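## Task

Push each drive blank marked with a blue sticker fully home so that it bottoms out and latches, leaving all other blanks untouched. The rack is free-standing: it may tilt only a little at most (more is a failure) and must finish in its original position. A blank counts only if it stays latched with no robot contact holding it there.

## Robot and tools

ROBOT. Two 6-joint arms with parallel grippers, named left_arm and right_arm. The names are labels, not image sides. In the scene frame, the origin sits on the table top midway between the arms, +z is up, +x reaches out over the table, and left_arm is on the +y side. Base roots: left_arm at (+0.033, +0.283, 0) m, quat_wxyz (+1.000, 0, 0, +0.006); right_arm at (+0.047, -0.296, 0) m, quat_wxyz (+0.997, 0, 0, +0.079). Fingers point along the gripper's +z and separate along its y. The reported hand point (pinch) is between the pads, about 1 cm short of the fingertips; its printed position may be off, more so when the arm is stretched out. Wrist cameras sit on a mount near the gripper and can collide with things.

execute_actions. Argument actions is a list holding zero or one item. Empty list: no motion, just returns the current state. A motion item is {"rows": [...], "steps": n} with n from 1 to 15 (default 15), each step lasting 1/30 s. Each row is used for one step; if rows run out, the last one is repeated. A wait item is {"steps": n} with n up to 300, no new command; it returns once n steps have elapsed since the previous result, counting your reply time. Optional pictures (boolean) turns camera images on or off for that result; by default they are included.

ROW LAYOUT. One flat list of 14 numbers covering both arms, always all 14 even if only one arm should move: left_arm waist, shoulder, elbow, wrist pitch, wrist yaw, wrist roll, opening, then the same seven for right_arm. Joint entries are absolute target angles in radians, in the same convention as the Joint positions line, not offsets. Stated ranges per arm: waist -2.618 to 3.054, shoulder 0.000 to 3.142, elbow 0.000 to 3.142, wrist pitch -1.571 to 1.571, wrist yaw -1.571 to 1.571, wrist roll -2.094 to 2.094. A call is rejected (nothing sent) if a target exceeds a range end by more than 0.036 and is also beyond the joint's last reported angle. True ends may sit up to 0.036 either side of the stated ones; targets past a true end are clipped there and the result may print "joint sent to its limit" (possibly about an earlier action). Absence of that line does not prove there is more travel. Opening is an absolute value from -1 (closed) to +1 (fully open, 0.094 m between pads).

MOTION LIMITS. Each step, a joint's target is held within a fixed lead of its measured angle: 0.202 rad waist, 0.258 shoulder, 0.238 elbow, 0.573 wrist pitch, 0.522 wrist yaw and wrist roll. If the targets would put a gripper more than 70 mm from where it is, all that arm's targets are pulled back proportionally. So big moves take several actions. Friction can leave a joint up to about 0.031 rad short, and changes smaller than that may not move it at all. Between calls the arms keep heading for the last row sent until everything nearly stops or a step is HELD; after that only a new action makes them move or push further.

RESULT LINES. The state line gives, per arm, end_effector_position (m) and end_effector_quat_wxyz in the scene frame. Joint positions and Joint velocities list each arm's six joints (rad, rad/s) plus pad gap (m, m/s). grip_measured is the measured opening on the command scale; each gripper's reading may be biased by up to about 1 mm. "joint command not followed" means a clearance check altered or blocked joint targets on some steps; the rest of the row still ran. HELD flags steps where all or part of your row was not sent. MOTOR HOT appears from 75 °C; OVER-TEMPERATURE FAULT means an arm was stopped (at 90 °C briefly; at 100 °C it goes limp and falls). Avoid long pressing or holding.

GRIPPING. Away from the ends of the scale, fingers go to the commanded opening. To hold something, command roughly 0.03 below grip_measured. Pad force tops out around 50 to 62 N. For pushing blanks, a closed gripper or fingertips make a good pusher.

zoom_image. Arguments camera (one of cam_head_left, cam_head_right, cam_high, cam_low, cam_left_wrist, cam_right_wrist) and region [x0, y0, x1, y1] in pixels of that camera's latest image, top-left origin, at most 504 by 504. All images are 504x504. Use it to read sticker colours.

read_manual. Optional section, only "licences"; returns licence text, no motion.

finished_scene. Argument scene: the number of the scene being ended. The result gives the next task. Replying with no tool call ends everything.

CAUTIONS. Identify the right blanks first and do not disturb others. The rack is loose: push straight in along the slot, gently and in small increments, ideally bracing or at least not shoving the rack itself; it must not tip or shift from its start position. Retract fully after each blank so nothing is held in by the gripper. Keep the arms from colliding or pressing on each other, avoid slams and hard hits, and never knock anything off the table.

Each tool is called after "Emit:" in YAML: its name, and indented under it one key for each argument.

## Session

Emit:
execute_actions:
  actions: []

Scene clock: 0.00 s of 4500.00 s.
left_arm: end_effector_position=(+0.1170, +0.0300, +0.1028) grip_measured=+1.000 end_effector_quat_wxyz=(+0.089, +0.897, +0.060, +0.429) | right_arm: end_effector_position=(+0.2543, -0.5457, +0.3244) grip_measured=+1.000 end_effector_quat_wxyz=(+0.226, +0.874, +0.229, +0.364)
Joint positions: left_arm=[-1.796  1.545  0.918 -1.038 -0.904  1.179  0.094] | right_arm=[-1.362  1.338  1.602 -1.186 -0.654  1.652  0.094]
Joint velocities: left_arm=[-0.012  0.007  0.017 -0.051  0.037  0.037  0.   ] | right_arm=[ 0.002 -0.022 -0.002  0.037 -0.022  0.066  0.   ]

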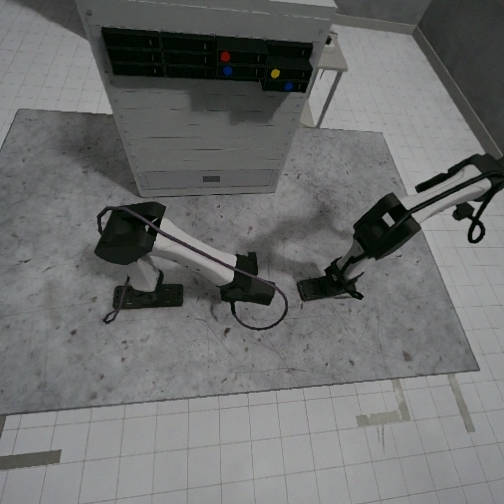

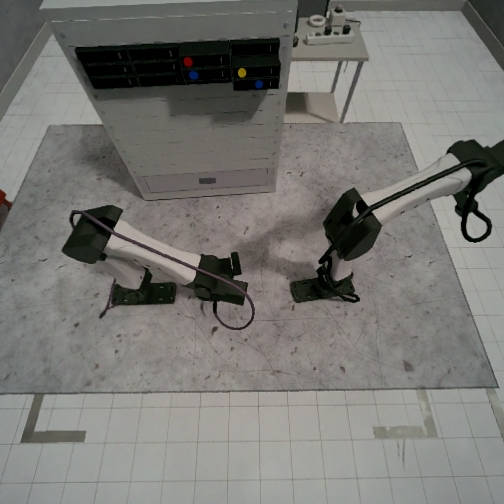

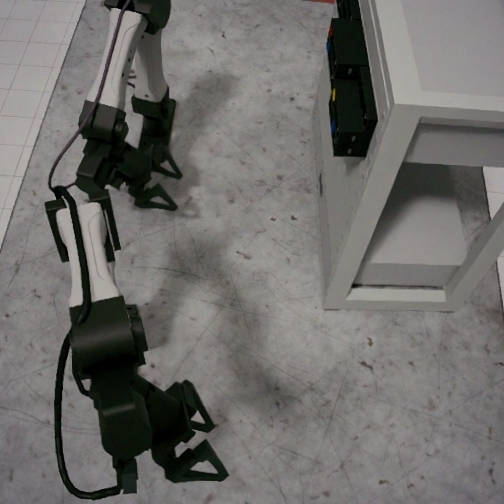

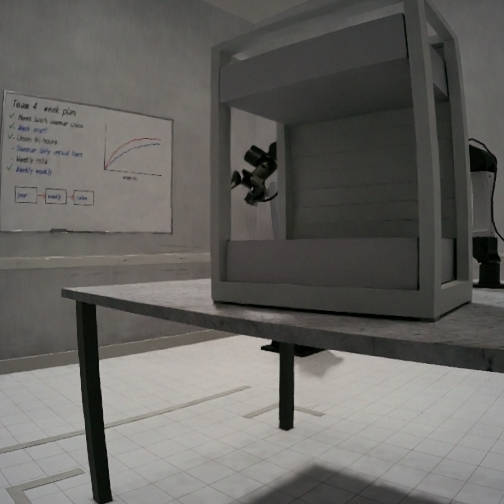

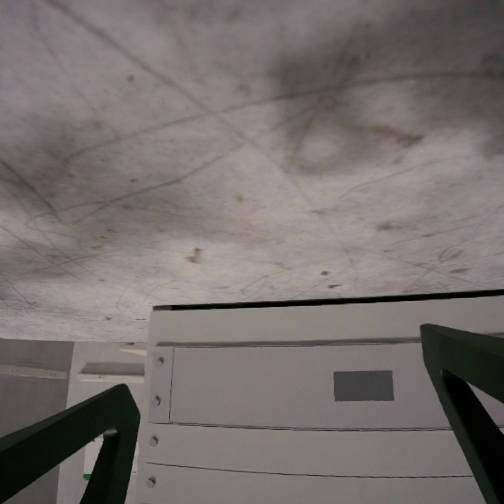

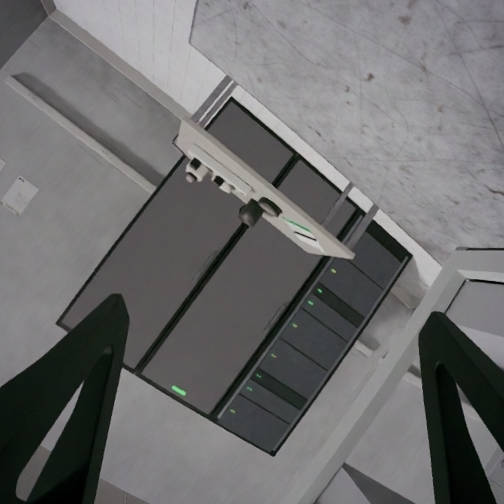

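Emit:
zoom_image:
  camera: "cam_head_left"
  region: [90, 0, 350, 130]

Emit:
zoom_image:
  camera: "cam_head_right"
  region: [60, 0, 320, 130]

Emit:
zoom_image:
  camera: "cam_high"
  region: [300, 0, 504, 200]

Region (90, 0, 350, 130) of cam_head_left's 504x504 image, scaled by 1.938, with more detail than that image has.

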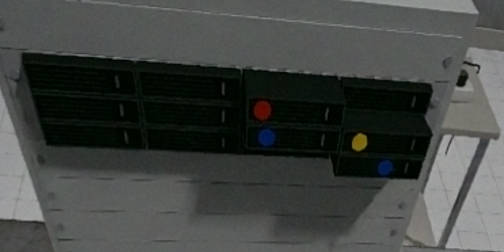

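Region (60, 0, 320, 130) of cam_head_right's 504x504 image, scaled by 1.938, with more detail than that image has.

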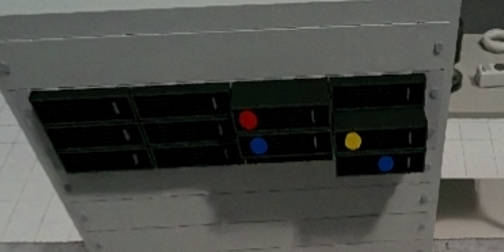

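Region (300, 0, 504, 200) of cam_high's 504x504 image, scaled by 2.471, with more detail than that image has; it fills the top 494 rows of this view, and the rest is white.

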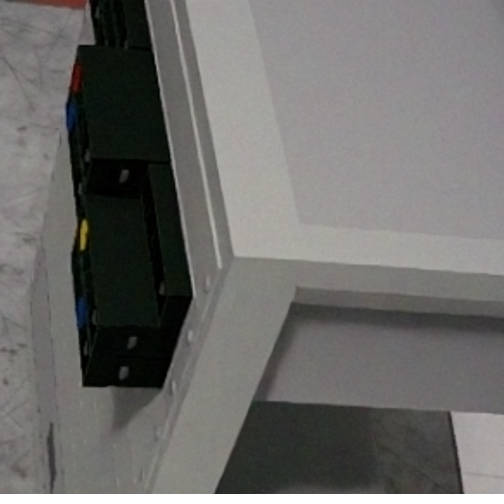

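Emit:
execute_actions:
  actions:
    - {"rows":[[-0.6,1.2,1.1,-1.0,-0.3,0.5,0,-0.5,1.2,1.4,-0.4,0,0.5,-1]],"steps":15}
  pictures: false

Emit:
execute_actions:
  actions:
    - {"rows":[[0.9,1.0,0.9,-1.0,0,0,0,-0.2,1.1,1.25,-0.134,0.5,0,-1]],"steps":15}
  pictures: false

Emit:
execute_actions:
  actions:
    - {"steps":20}
  pictures: false

Emit:
execute_actions:
  actions:
    - {"rows":[[0.9,1.0,0.9,-1.0,0,0,0,0.85,1.095,1.229,-0.134,1.008,0,-1]],"steps":15}
  pictures: false

Emit:
execute_actions:
  actions:
    - {"steps":25}

Scene clock: 61.97 s of 4500.00 s.
left_arm: end_effector_position=(+0.2809, +0.1219, +0.1991) grip_measured=+0.002 end_effector_quat_wxyz=(+0.278, +0.542, +0.782, +0.128) | right_arm: end_effector_position=(+0.4257, -0.4195, +0.4090) grip_measured=-0.988 end_effector_quat_wxyz=(+0.609, +0.335, +0.712, +0.097)
Joint positions: left_arm=[-0.781  1.185  1.121 -0.969 -0.331  0.536  0.047] | right_arm=[-0.494  1.227  1.419 -0.434 -0.053  0.584  0.001]
Joint velocities: left_arm=[ 2.073 -0.002  0.002 -0.051  0.066 -0.227 -0.   ] | right_arm=[ 0.002 -0.056  0.042  0.11   0.154 -0.637 -0.001]
Steps of this call (steps 1 to 90: nothing new was sent; then 58.47 s passed at rest; steps 91 to 105: all 15 steps of this action). Readings (joint positions):
91: left_arm=[-1.772 1.526 0.934 -1.042 -0.830 1.114] | right_arm=[-1.332 1.317 1.563 -1.110 -0.575 1.579]
92: left_arm=[-1.718 1.484 0.963 -1.040 -0.732 1.028] | right_arm=[-1.269 1.283 1.499 -0.993 -0.466 1.478]
94: left_arm=[-1.587 1.355 1.037 -1.013 -0.585 0.859] | right_arm=[-1.125 1.246 1.430 -0.812 -0.301 1.284]
98: left_arm=[-1.292 1.178 1.120 -0.966 -0.425 0.649] | right_arm=[-0.840 1.238 1.419 -0.568 -0.122 0.897]
105: the state above

Scene clock: 62.47 s of 4500.00 s.
left_arm: end_effector_position=(+0.2633, +0.3677, +0.1570) grip_measured=+0.002 end_effector_quat_wxyz=(+0.236, -0.153, +0.958, +0.052) | right_arm: end_effector_position=(+0.4087, -0.3890, +0.4467) grip_measured=-0.988 end_effector_quat_wxyz=(+0.686, +0.188, +0.682, -0.169)
Joint positions: left_arm=[ 0.327  1.013  0.919 -0.989 -0.017  0.027  0.047] | right_arm=[-0.198  1.12   1.271 -0.153  0.469  0.027  0.001]
Joint velocities: left_arm=[ 2.098  0.017 -0.007  0.037  0.066 -0.183 -0.   ] | right_arm=[ 0.002  0.012 -0.007  0.007  0.125 -0.154 -0.   ]
Steps of this call (steps 1 to 15: all 15 steps of this action). Readings (joint positions):
1: left_arm=[-0.705 1.162 1.088 -0.942 -0.286 0.458] | right_arm=[-0.465 1.211 1.389 -0.381 0.036 0.504]
2: left_arm=[-0.630 1.115 1.027 -0.927 -0.230 0.367] | right_arm=[-0.405 1.183 1.340 -0.326 0.136 0.408]
4: left_arm=[-0.480 1.037 0.942 -0.968 -0.151 0.237] | right_arm=[-0.267 1.141 1.282 -0.272 0.261 0.261]
8: left_arm=[-0.185 1.013 0.919 -0.992 -0.065 0.101] | right_arm=[-0.198 1.123 1.271 -0.198 0.385 0.108]
15: the state above

Scene clock: 63.13 s of 4500.00 s.
left_arm: end_effector_position=(+0.1839, +0.4765, +0.1571) grip_measured=+0.002 end_effector_quat_wxyz=(+0.215, -0.421, +0.874, +0.110) | right_arm: end_effector_position=(+0.4070, -0.3921, +0.4486) grip_measured=-0.988 end_effector_quat_wxyz=(+0.685, +0.188, +0.680, -0.183)
Joint positions: left_arm=[ 0.891  1.013  0.919 -0.989 -0.007  0.008  0.047] | right_arm=[-0.198  1.12   1.271 -0.144  0.49   0.006  0.001]
Joint velocities: left_arm=[ 0.002 -0.037 -0.002  0.037 -0.022  0.037 -0.002] | right_arm=[ 0.002 -0.027 -0.017 -0.022  0.066 -0.051  0.   ]
Steps of this call (steps 1 to 20: the robot went on to your last target). Readings (joint positions):
1: left_arm=[0.400 1.013 0.919 -0.989 -0.014 0.023] | right_arm=[-0.198 1.120 1.271 -0.151 0.473 0.023]
2: left_arm=[0.473 1.013 0.919 -0.989 -0.012 0.020] | right_arm=[-0.198 1.120 1.271 -0.149 0.477 0.020]
4: left_arm=[0.619 1.013 0.919 -0.989 -0.008 0.016] | right_arm=[-0.198 1.120 1.271 -0.147 0.482 0.015]
8: left_arm=[0.866 1.013 0.919 -0.989 -0.010 0.010] | right_arm=[-0.198 1.120 1.271 -0.145 0.487 0.009]
20: the state above

Scene clock: 63.63 s of 4500.00 s.
left_arm: end_effector_position=(+0.1840, +0.4765, +0.1571) grip_measured=+0.002 end_effector_quat_wxyz=(+0.215, -0.421, +0.874, +0.109) | right_arm: end_effector_position=(+0.3382, -0.1181, +0.4404) grip_measured=-0.988 end_effector_quat_wxyz=(+0.705, -0.004, +0.709, +0.001)
Joint positions: left_arm=[ 0.891  1.013  0.919 -0.989 -0.007  0.008  0.047] | right_arm=[ 0.819  1.118  1.248 -0.141  0.969  0.004  0.001]
Joint velocities: left_arm=[-0.002  0.002 -0.007 -0.022  0.051  0.022 -0.   ] | right_arm=[ 1.013 -0.007 -0.007  0.007 -0.007 -0.051  0.001]
Steps of this call (steps 1 to 15: all 15 steps of this action). Readings (joint positions):
1: left_arm=[0.891 1.013 0.919 -0.989 -0.007 0.008] | right_arm=[-0.167 1.120 1.268 -0.141 0.573 0.006]
2: left_arm=[0.891 1.013 0.919 -0.989 -0.007 0.008] | right_arm=[-0.103 1.119 1.263 -0.141 0.667 0.006]
4: left_arm=[0.891 1.013 0.919 -0.989 -0.007 0.008] | right_arm=[0.043 1.118 1.255 -0.141 0.789 0.006]
8: left_arm=[0.891 1.013 0.919 -0.989 -0.007 0.008] | right_arm=[0.338 1.118 1.248 -0.141 0.912 0.005]
15: the state above

Scene clock: 64.47 s of 4500.00 s.
left_arm: end_effector_position=(+0.1840, +0.4765, +0.1571) grip_measured=+0.002 end_effector_quat_wxyz=(+0.215, -0.421, +0.874, +0.109) | right_arm: end_effector_position=(+0.3328, -0.1143, +0.4405) grip_measured=-0.988 end_effector_quat_wxyz=(+0.705, -0.005, +0.709, +0.002)
Joint positions: left_arm=[ 0.891  1.013  0.919 -0.989 -0.007  0.008  0.047] | right_arm=[ 0.849  1.118  1.248 -0.141  0.998  0.004  0.001]
Joint velocities: left_arm=[-0.022 -0.002  0.007 -0.007  0.007  0.007 -0.   ] | right_arm=[ 0.007  0.007  0.012  0.007 -0.007  0.037 -0.   ]
Steps of this call (steps 1 to 25: the robot went on to your last target). Readings (joint positions):
1: left_arm=[0.891 1.013 0.919 -0.989 -0.007 0.008] | right_arm=[0.841 1.118 1.248 -0.141 0.969 0.004]
2: left_arm=[0.891 1.013 0.919 -0.989 -0.007 0.008] | right_arm=[0.849 1.118 1.248 -0.141 0.972 0.004]
4: left_arm=[0.891 1.013 0.919 -0.989 -0.007 0.008] | right_arm=[0.849 1.118 1.248 -0.141 0.981 0.004]
8: left_arm=[0.891 1.013 0.919 -0.989 -0.007 0.008] | right_arm=[0.849 1.118 1.248 -0.141 0.991 0.004]
25: the state above

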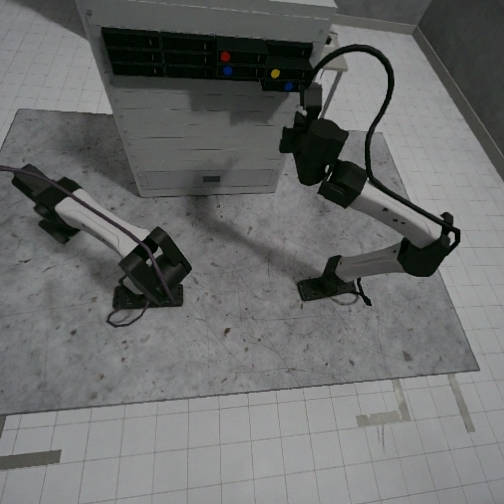

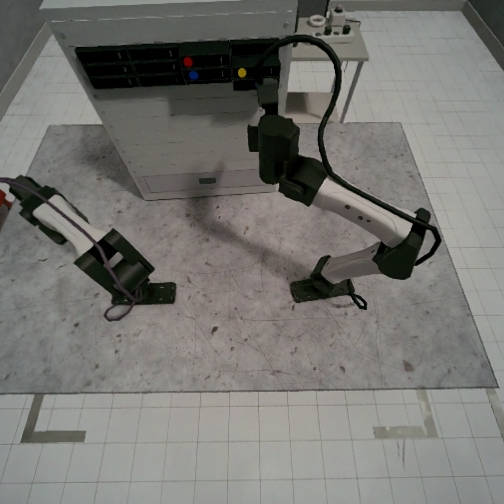

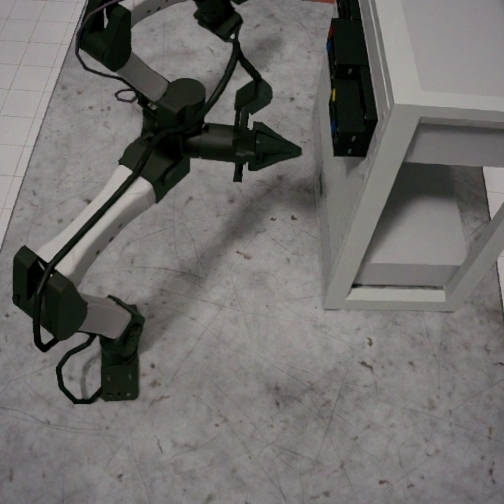

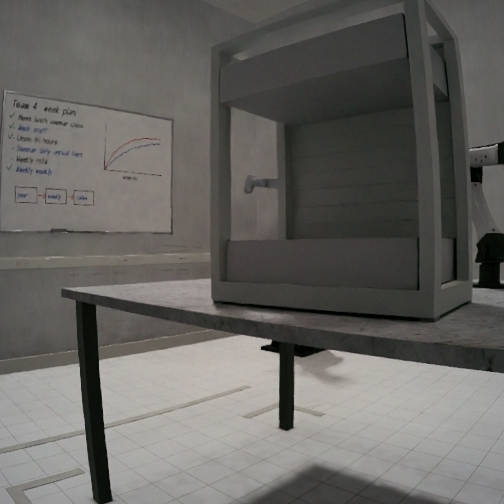

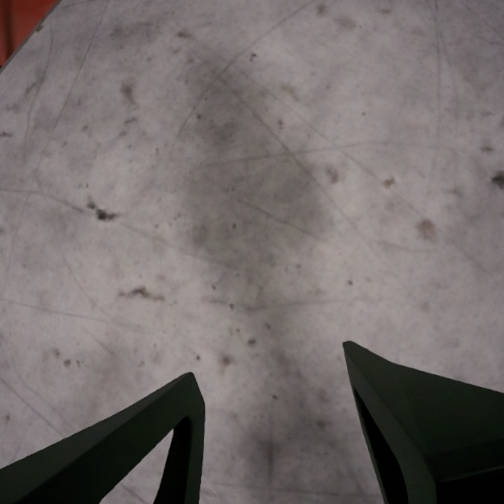

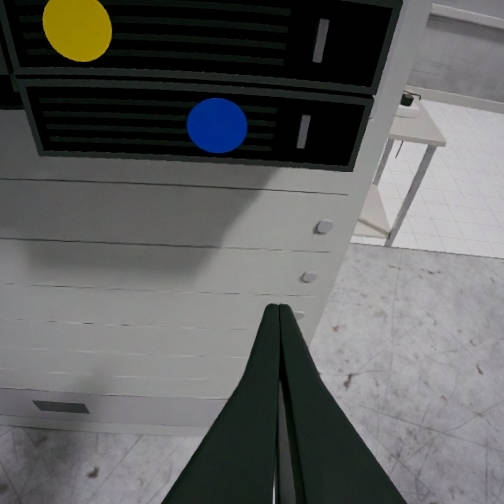

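Emit:
execute_actions:
  actions:
    - {"rows":[[0.9,1.0,0.9,-1.0,0,0,0,0.928,1.271,1.535,-0.252,1.086,0,-1]],"steps":15}

Scene clock: 79.07 s of 4500.00 s.
left_arm: end_effector_position=(+0.1840, +0.4764, +0.1571) grip_measured=+0.002 end_effector_quat_wxyz=(+0.215, -0.421, +0.874, +0.109) | right_arm: end_effector_position=(+0.3286, -0.0885, +0.4880) grip_measured=-0.988 end_effector_quat_wxyz=(+0.710, +0.004, +0.704, +0.010)
Joint positions: left_arm=[ 0.891  1.013  0.919 -0.989 -0.007  0.008  0.047] | right_arm=[ 0.924  1.257  1.515 -0.239  1.073  0.004  0.001]
Joint velocities: left_arm=[ 0.007 -0.022  0.007 -0.022 -0.022 -0.007 -0.   ] | right_arm=[-0.002 -0.007 -0.002 -0.007  0.081 -0.007  0.   ]
Steps of this call (steps 1 to 15: the robot went on to your last target; steps 16 to 90: nothing new was sent; then 11.10 s passed at rest; steps 91 to 105: all 15 steps of this action). Readings (joint positions):
91: left_arm=[0.891 1.013 0.919 -0.989 -0.007 0.008] | right_arm=[0.859 1.136 1.283 -0.178 1.017 0.004]
92: left_arm=[0.891 1.013 0.919 -0.989 -0.007 0.008] | right_arm=[0.879 1.177 1.356 -0.205 1.034 0.004]
94: left_arm=[0.891 1.013 0.919 -0.989 -0.007 0.008] | right_arm=[0.913 1.245 1.474 -0.208 1.042 0.004]
98: left_arm=[0.891 1.013 0.919 -0.989 -0.007 0.008] | right_arm=[0.924 1.257 1.514 -0.218 1.060 0.004]
105: the state above

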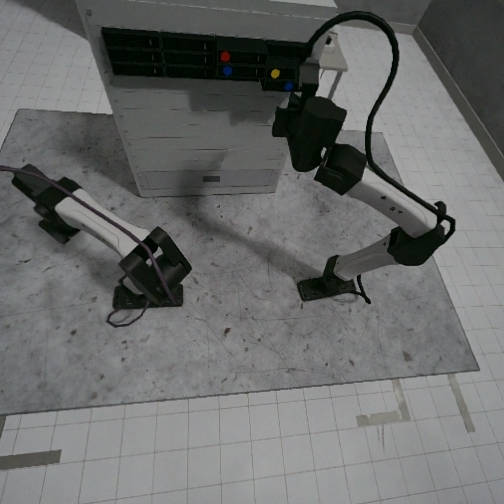

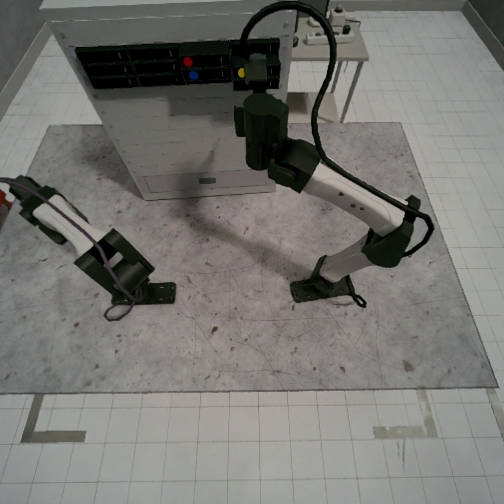

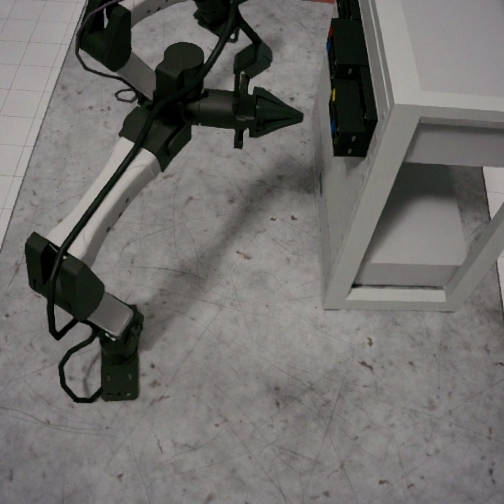

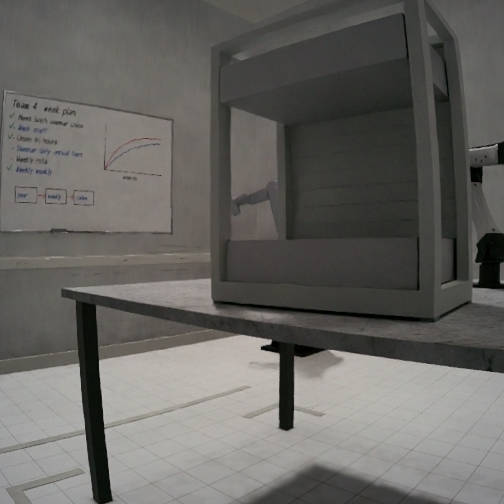

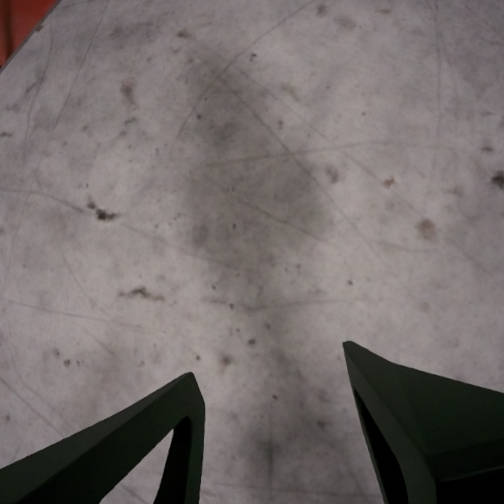

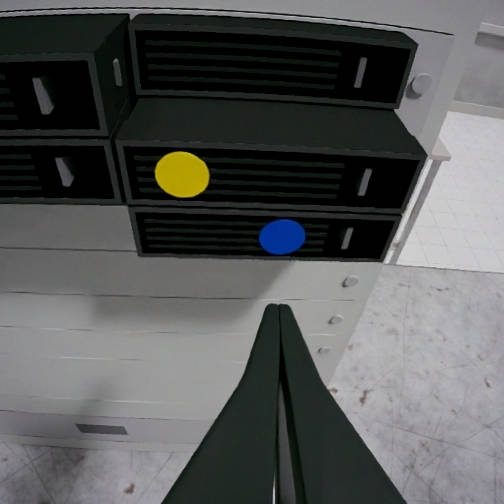

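Emit:
execute_actions:
  actions:
    - {"rows":[[0.9,1.0,0.9,-1.0,0,0,0,0.822,1.345,1.59,-0.255,0.975,0,-1]],"steps":15}

Scene clock: 88.80 s of 4500.00 s.
left_arm: end_effector_position=(+0.1840, +0.4764, +0.1571) grip_measured=+0.002 end_effector_quat_wxyz=(+0.215, -0.421, +0.874, +0.109) | right_arm: end_effector_position=(+0.3601, -0.0842, +0.4825) grip_measured=-0.988 end_effector_quat_wxyz=(+0.704, -0.002, +0.710, -0.005)
Joint positions: left_arm=[ 0.891  1.013  0.919 -0.989 -0.007  0.008  0.047] | right_arm=[ 0.826  1.332  1.567 -0.252  0.988  0.004  0.001]
Joint velocities: left_arm=[-0.012  0.017 -0.002 -0.037 -0.022 -0.022 -0.   ] | right_arm=[-0.017  0.002 -0.007 -0.037  0.037 -0.007 -0.   ]
Steps of this call (steps 1 to 15: the robot went on to your last target; steps 16 to 90: nothing new was sent; then 6.23 s passed at rest; steps 91 to 105: all 15 steps of this action). Readings (joint positions):
91: left_arm=[0.891 1.013 0.919 -0.989 -0.007 0.008] | right_arm=[0.911 1.264 1.524 -0.250 1.062 0.004]
92: left_arm=[0.891 1.013 0.919 -0.989 -0.007 0.008] | right_arm=[0.883 1.280 1.544 -0.250 1.045 0.004]
94: left_arm=[0.891 1.013 0.919 -0.989 -0.007 0.008] | right_arm=[0.838 1.307 1.565 -0.247 1.026 0.004]
98: left_arm=[0.891 1.013 0.919 -0.989 -0.007 0.008] | right_arm=[0.826 1.330 1.567 -0.251 1.001 0.004]
105: the state above

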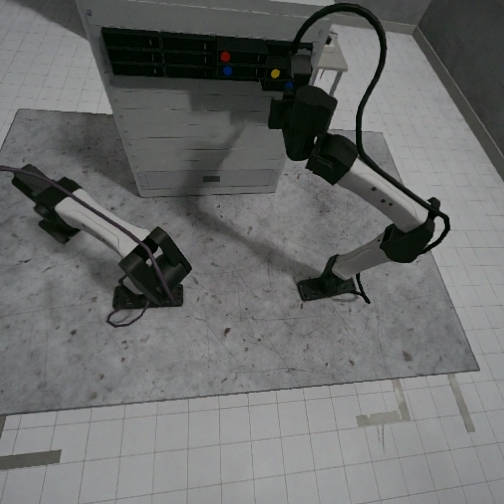

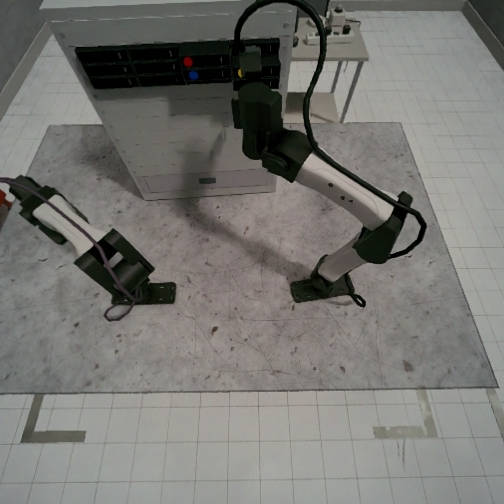

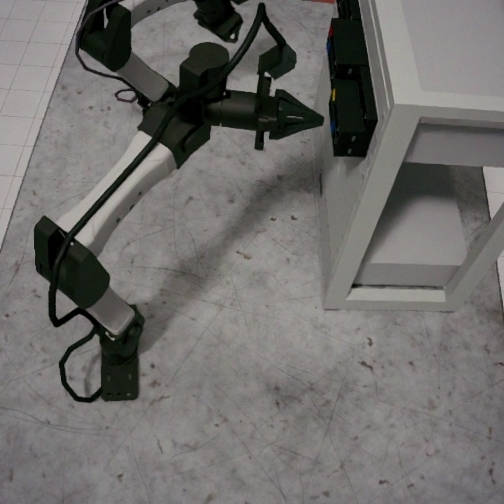

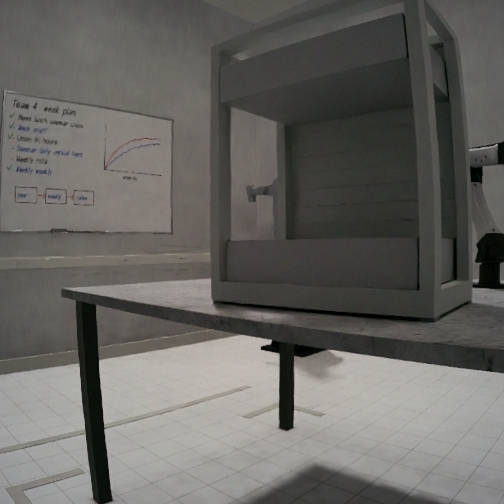

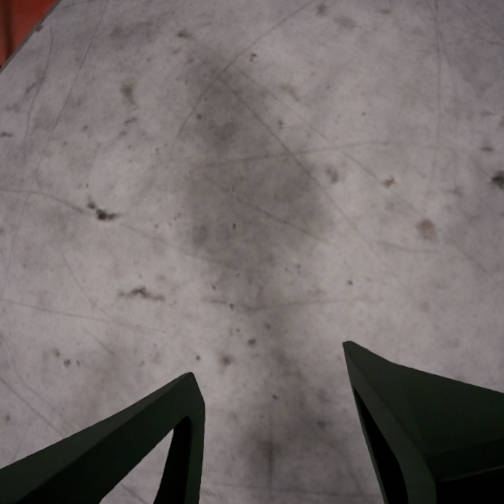

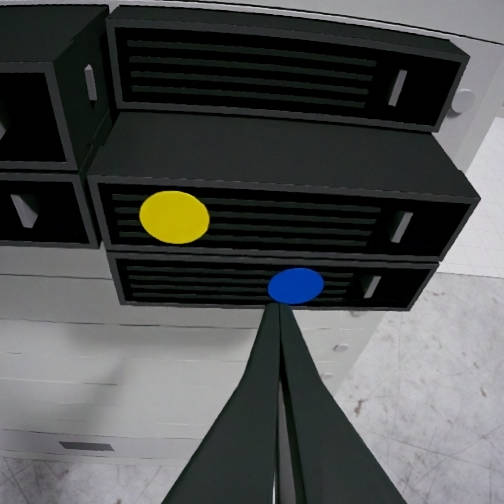

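Emit:
execute_actions:
  actions:
    - {"rows":[[0.9,1.0,0.9,-1.0,0,0,0,0.826,1.31,1.5,-0.18,0.985,0,-1],[0.9,1.0,0.9,-1.0,0,0,0,0.82,1.31,1.5,-0.18,0.98,0,-1],[0.9,1.0,0.9,-1.0,0,0,0,0.82,1.31,1.5,-0.18,0.98,0,-1],[0.9,1.0,0.9,-1.0,0,0,0,0.81,1.31,1.5,-0.18,0.97,0,-1],[0.9,1.0,0.9,-1.0,0,0,0,0.80,1.32,1.5,-0.18,0.96,0,-1],[0.9,1.0,0.9,-1.0,0,0,0,0.79,1.33,1.5,-0.18,0.95,0,-1],[0.9,1.0,0.9,-1.0,0,0,0,0.772,1.34,1.50,-0.17,0.925,0,-1]],"steps":15}

Scene clock: 105.57 s of 4500.00 s.
left_arm: end_effector_position=(+0.1840, +0.4764, +0.1571) grip_measured=+0.002 end_effector_quat_wxyz=(+0.215, -0.421, +0.874, +0.109) | right_arm: end_effector_position=(+0.3722, -0.0886, +0.4770) grip_measured=-0.988 end_effector_quat_wxyz=(+0.709, +0.006, +0.705, +0.002)
Joint positions: left_arm=[ 0.891  1.013  0.919 -0.989 -0.007  0.008  0.047] | right_arm=[ 0.779  1.327  1.52  -0.184  0.942  0.004  0.001]
Joint velocities: left_arm=[-0.007  0.002  0.002 -0.007  0.037  0.007  0.   ] | right_arm=[-0.002 -0.002  0.022 -0.007 -0.037  0.022 -0.   ]
Steps of this call (steps 1 to 15: the robot went on to your last target; steps 16 to 90: nothing new was sent; then 13.27 s passed at rest; steps 91 to 105: all 15 steps of this action). Readings (joint positions):
91: left_arm=[0.891 1.013 0.919 -0.989 -0.007 0.008] | right_arm=[0.826 1.331 1.559 -0.240 0.985 0.004]
92: left_arm=[0.891 1.013 0.919 -0.989 -0.007 0.008] | right_arm=[0.826 1.328 1.548 -0.227 0.985 0.004]
94: left_arm=[0.891 1.013 0.919 -0.989 -0.007 0.008] | right_arm=[0.825 1.327 1.530 -0.214 0.984 0.004]
98: left_arm=[0.891 1.013 0.919 -0.989 -0.007 0.008] | right_arm=[0.795 1.327 1.520 -0.202 0.961 0.004]
105: the state above

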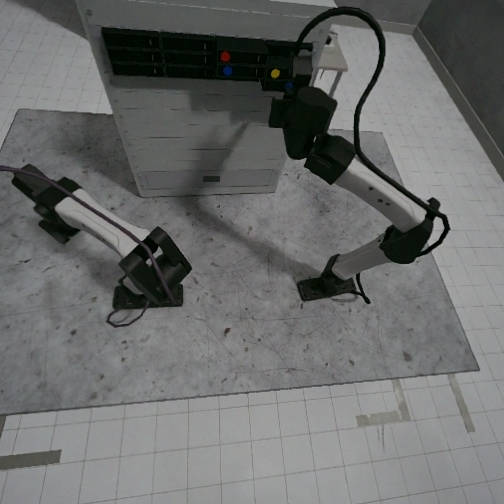

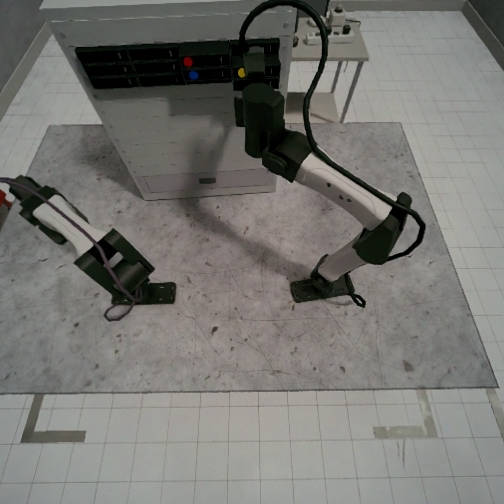

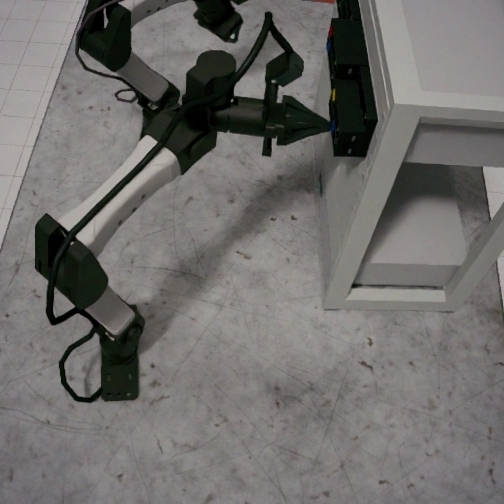

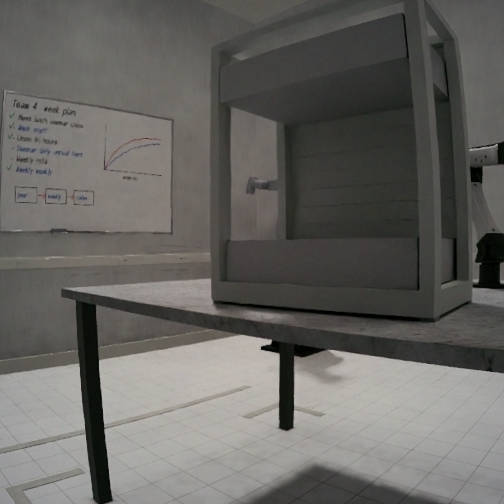

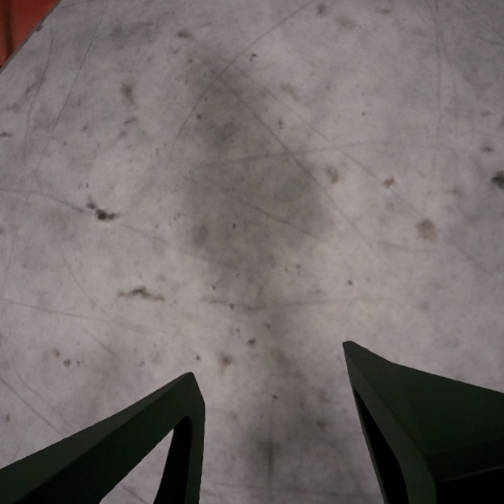

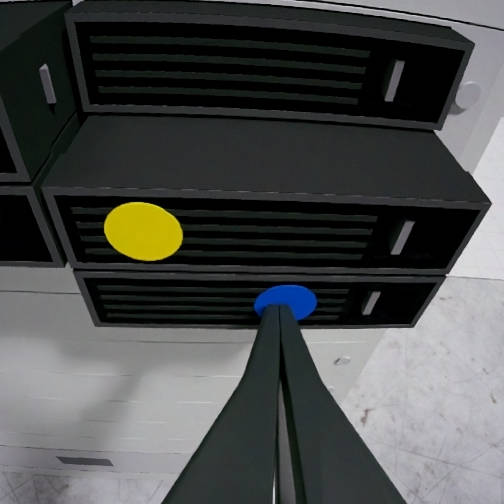

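Emit:
execute_actions:
  actions:
    - {"rows":[[0.9,1.0,0.9,-1.0,0,0,0,0.76,1.35,1.52,-0.18,0.92,0,-1],[0.9,1.0,0.9,-1.0,0,0,0,0.75,1.36,1.53,-0.18,0.91,0,-1],[0.9,1.0,0.9,-1.0,0,0,0,0.74,1.37,1.54,-0.18,0.90,0,-1],[0.9,1.0,0.9,-1.0,0,0,0,0.73,1.38,1.55,-0.18,0.89,0,-1],[0.9,1.0,0.9,-1.0,0,0,0,0.72,1.39,1.56,-0.18,0.88,0,-1],[0.9,1.0,0.9,-1.0,0,0,0,0.71,1.40,1.565,-0.175,0.865,0,-1],[0.9,1.0,0.9,-1.0,0,0,0,0.70,1.41,1.565,-0.17,0.855,0,-1]],"steps":15}

Scene clock: 112.77 s of 4500.00 s.
left_arm: end_effector_position=(+0.1840, +0.4764, +0.1571) grip_measured=+0.002 end_effector_quat_wxyz=(+0.215, -0.421, +0.874, +0.109) | right_arm: end_effector_position=(+0.3940, -0.0877, +0.4749) grip_measured=-0.988 end_effector_quat_wxyz=(+0.709, +0.005, +0.706, +0.001)
Joint positions: left_arm=[ 0.891  1.013  0.919 -0.989 -0.007  0.008  0.047] | right_arm=[ 0.716  1.374  1.547 -0.166  0.878  0.004  0.001]
Joint velocities: left_arm=[-0.012 -0.002  0.002  0.022  0.037 -0.022  0.001] | right_arm=[-0.002  0.017 -0.007 -0.022 -0.051  0.022 -0.001]
Steps of this call (steps 1 to 15: the robot went on to your last target; steps 16 to 90: nothing new was sent; then 3.70 s passed at rest; steps 91 to 105: all 15 steps of this action). Readings (joint positions):
91: left_arm=[0.891 1.013 0.919 -0.989 -0.007 0.008] | right_arm=[0.777 1.327 1.520 -0.180 0.934 0.004]
92: left_arm=[0.891 1.013 0.919 -0.989 -0.007 0.008] | right_arm=[0.774 1.327 1.520 -0.180 0.931 0.004]
94: left_arm=[0.891 1.013 0.919 -0.989 -0.007 0.008] | right_arm=[0.762 1.331 1.522 -0.180 0.919 0.004]
98: left_arm=[0.891 1.013 0.919 -0.989 -0.007 0.008] | right_arm=[0.730 1.361 1.544 -0.173 0.889 0.004]
105: the state above

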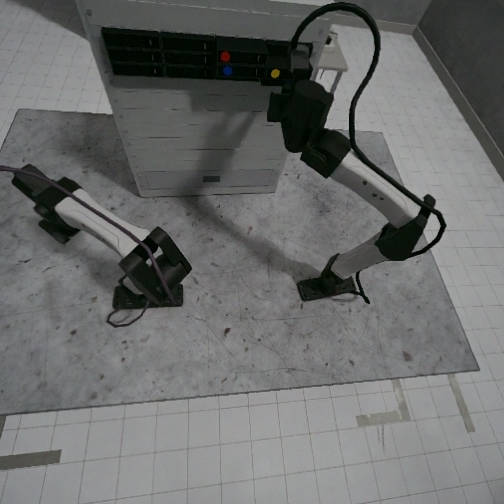

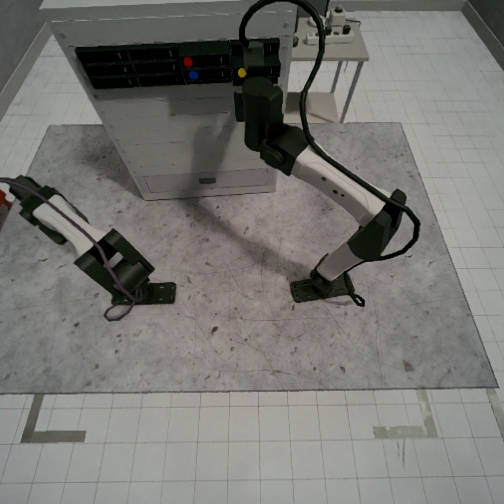

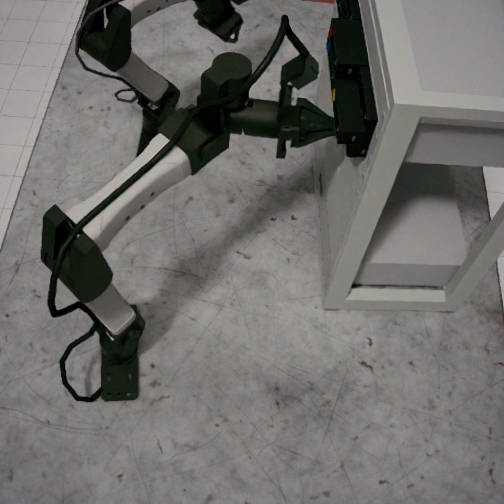

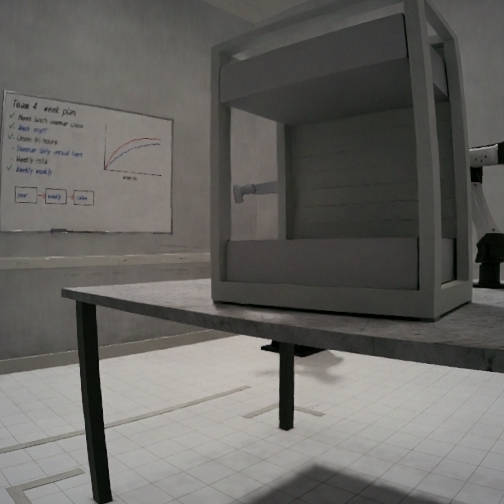

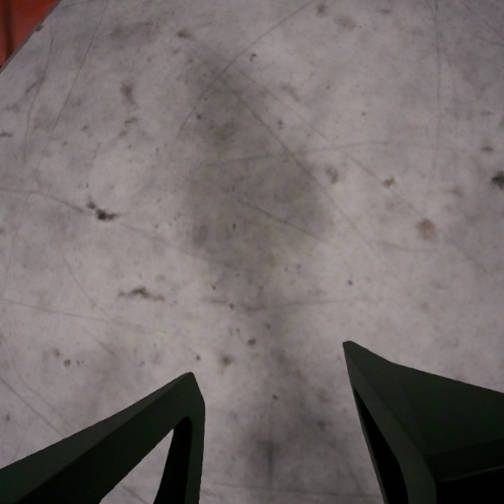

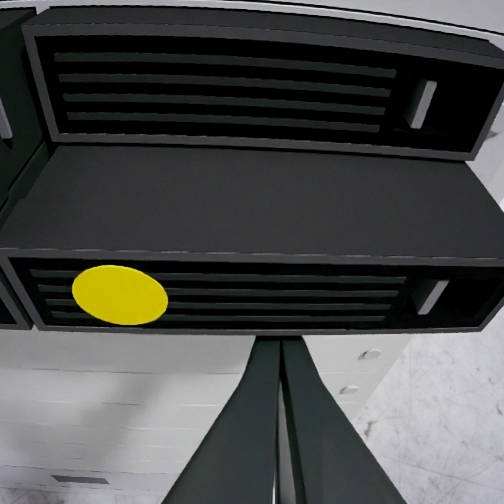

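Emit:
execute_actions:
  actions:
    - {"rows":[[0.9,1.0,0.9,-1.0,0,0,0,0.70,1.41,1.565,-0.17,0.855,0,-1],[0.9,1.0,0.9,-1.0,0,0,0,0.69,1.42,1.57,-0.17,0.845,0,-1],[0.9,1.0,0.9,-1.0,0,0,0,0.68,1.43,1.575,-0.17,0.835,0,-1],[0.9,1.0,0.9,-1.0,0,0,0,0.67,1.44,1.58,-0.165,0.825,0,-1],[0.9,1.0,0.9,-1.0,0,0,0,0.66,1.45,1.59,-0.165,0.815,0,-1]],"steps":15}

Scene clock: 121.97 s of 4500.00 s.
left_arm: end_effector_position=(+0.1840, +0.4764, +0.1571) grip_measured=+0.002 end_effector_quat_wxyz=(+0.215, -0.421, +0.874, +0.109) | right_arm: end_effector_position=(+0.4083, -0.0865, +0.4743) grip_measured=-0.988 end_effector_quat_wxyz=(+0.709, +0.004, +0.706, +0.002)
Joint positions: left_arm=[ 0.891  1.013  0.919 -0.989 -0.007  0.008  0.047] | right_arm=[ 0.679  1.409  1.572 -0.157  0.839  0.004  0.001]
Joint velocities: left_arm=[ 0.007  0.002  0.012  0.022  0.007 -0.081 -0.001] | right_arm=[ 0.002  0.017 -0.027  0.007  0.051 -0.037 -0.001]
Steps of this call (steps 1 to 15: the robot went on to your last target; steps 16 to 90: nothing new was sent; then 5.70 s passed at rest; steps 91 to 105: all 15 steps of this action). Readings (joint positions):
91: left_arm=[0.891 1.013 0.919 -0.989 -0.007 0.008] | right_arm=[0.716 1.374 1.547 -0.166 0.878 0.004]
92: left_arm=[0.891 1.013 0.919 -0.989 -0.007 0.008] | right_arm=[0.715 1.374 1.547 -0.166 0.876 0.004]
94: left_arm=[0.891 1.013 0.919 -0.989 -0.007 0.008] | right_arm=[0.706 1.380 1.552 -0.166 0.864 0.004]
98: left_arm=[0.891 1.013 0.919 -0.989 -0.007 0.008] | right_arm=[0.682 1.406 1.572 -0.158 0.842 0.004]
105: the state above

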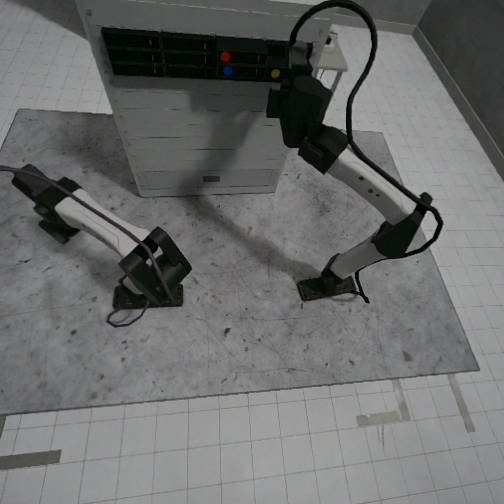

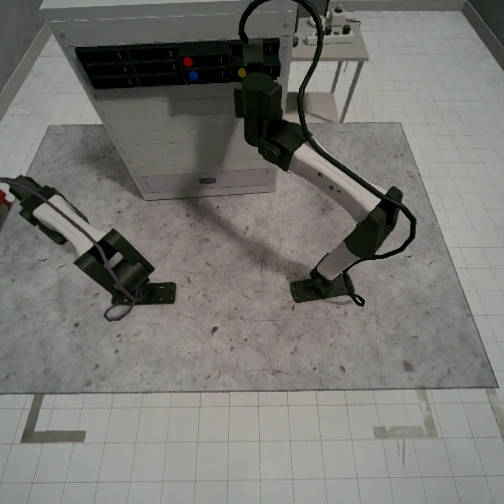

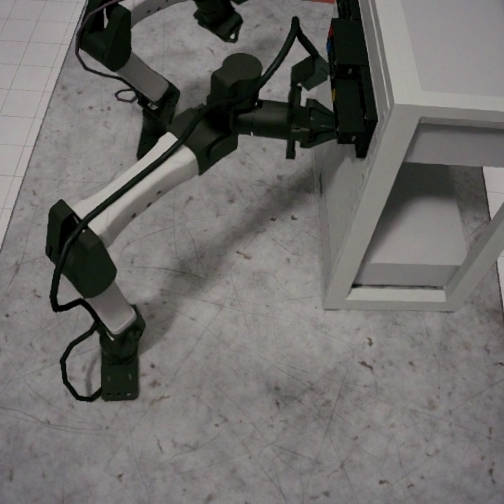

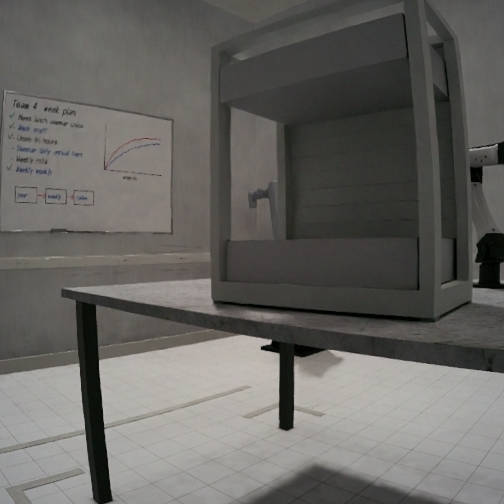

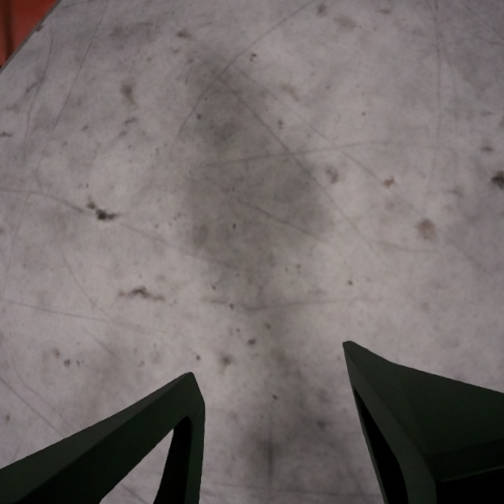

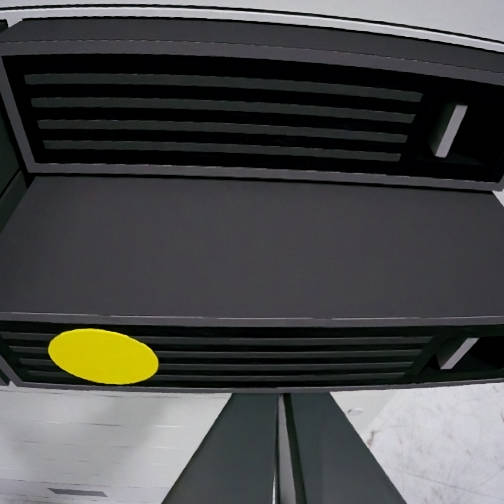

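Emit:
zoom_image:
  camera: "cam_high"
  region: [270, 40, 410, 180]

Region (270, 40, 410, 180) of cam_high's 504x504 image, scaled by 3.600, with more detail than that image has.

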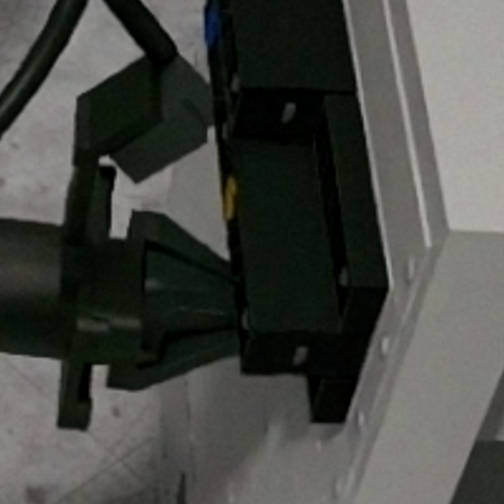

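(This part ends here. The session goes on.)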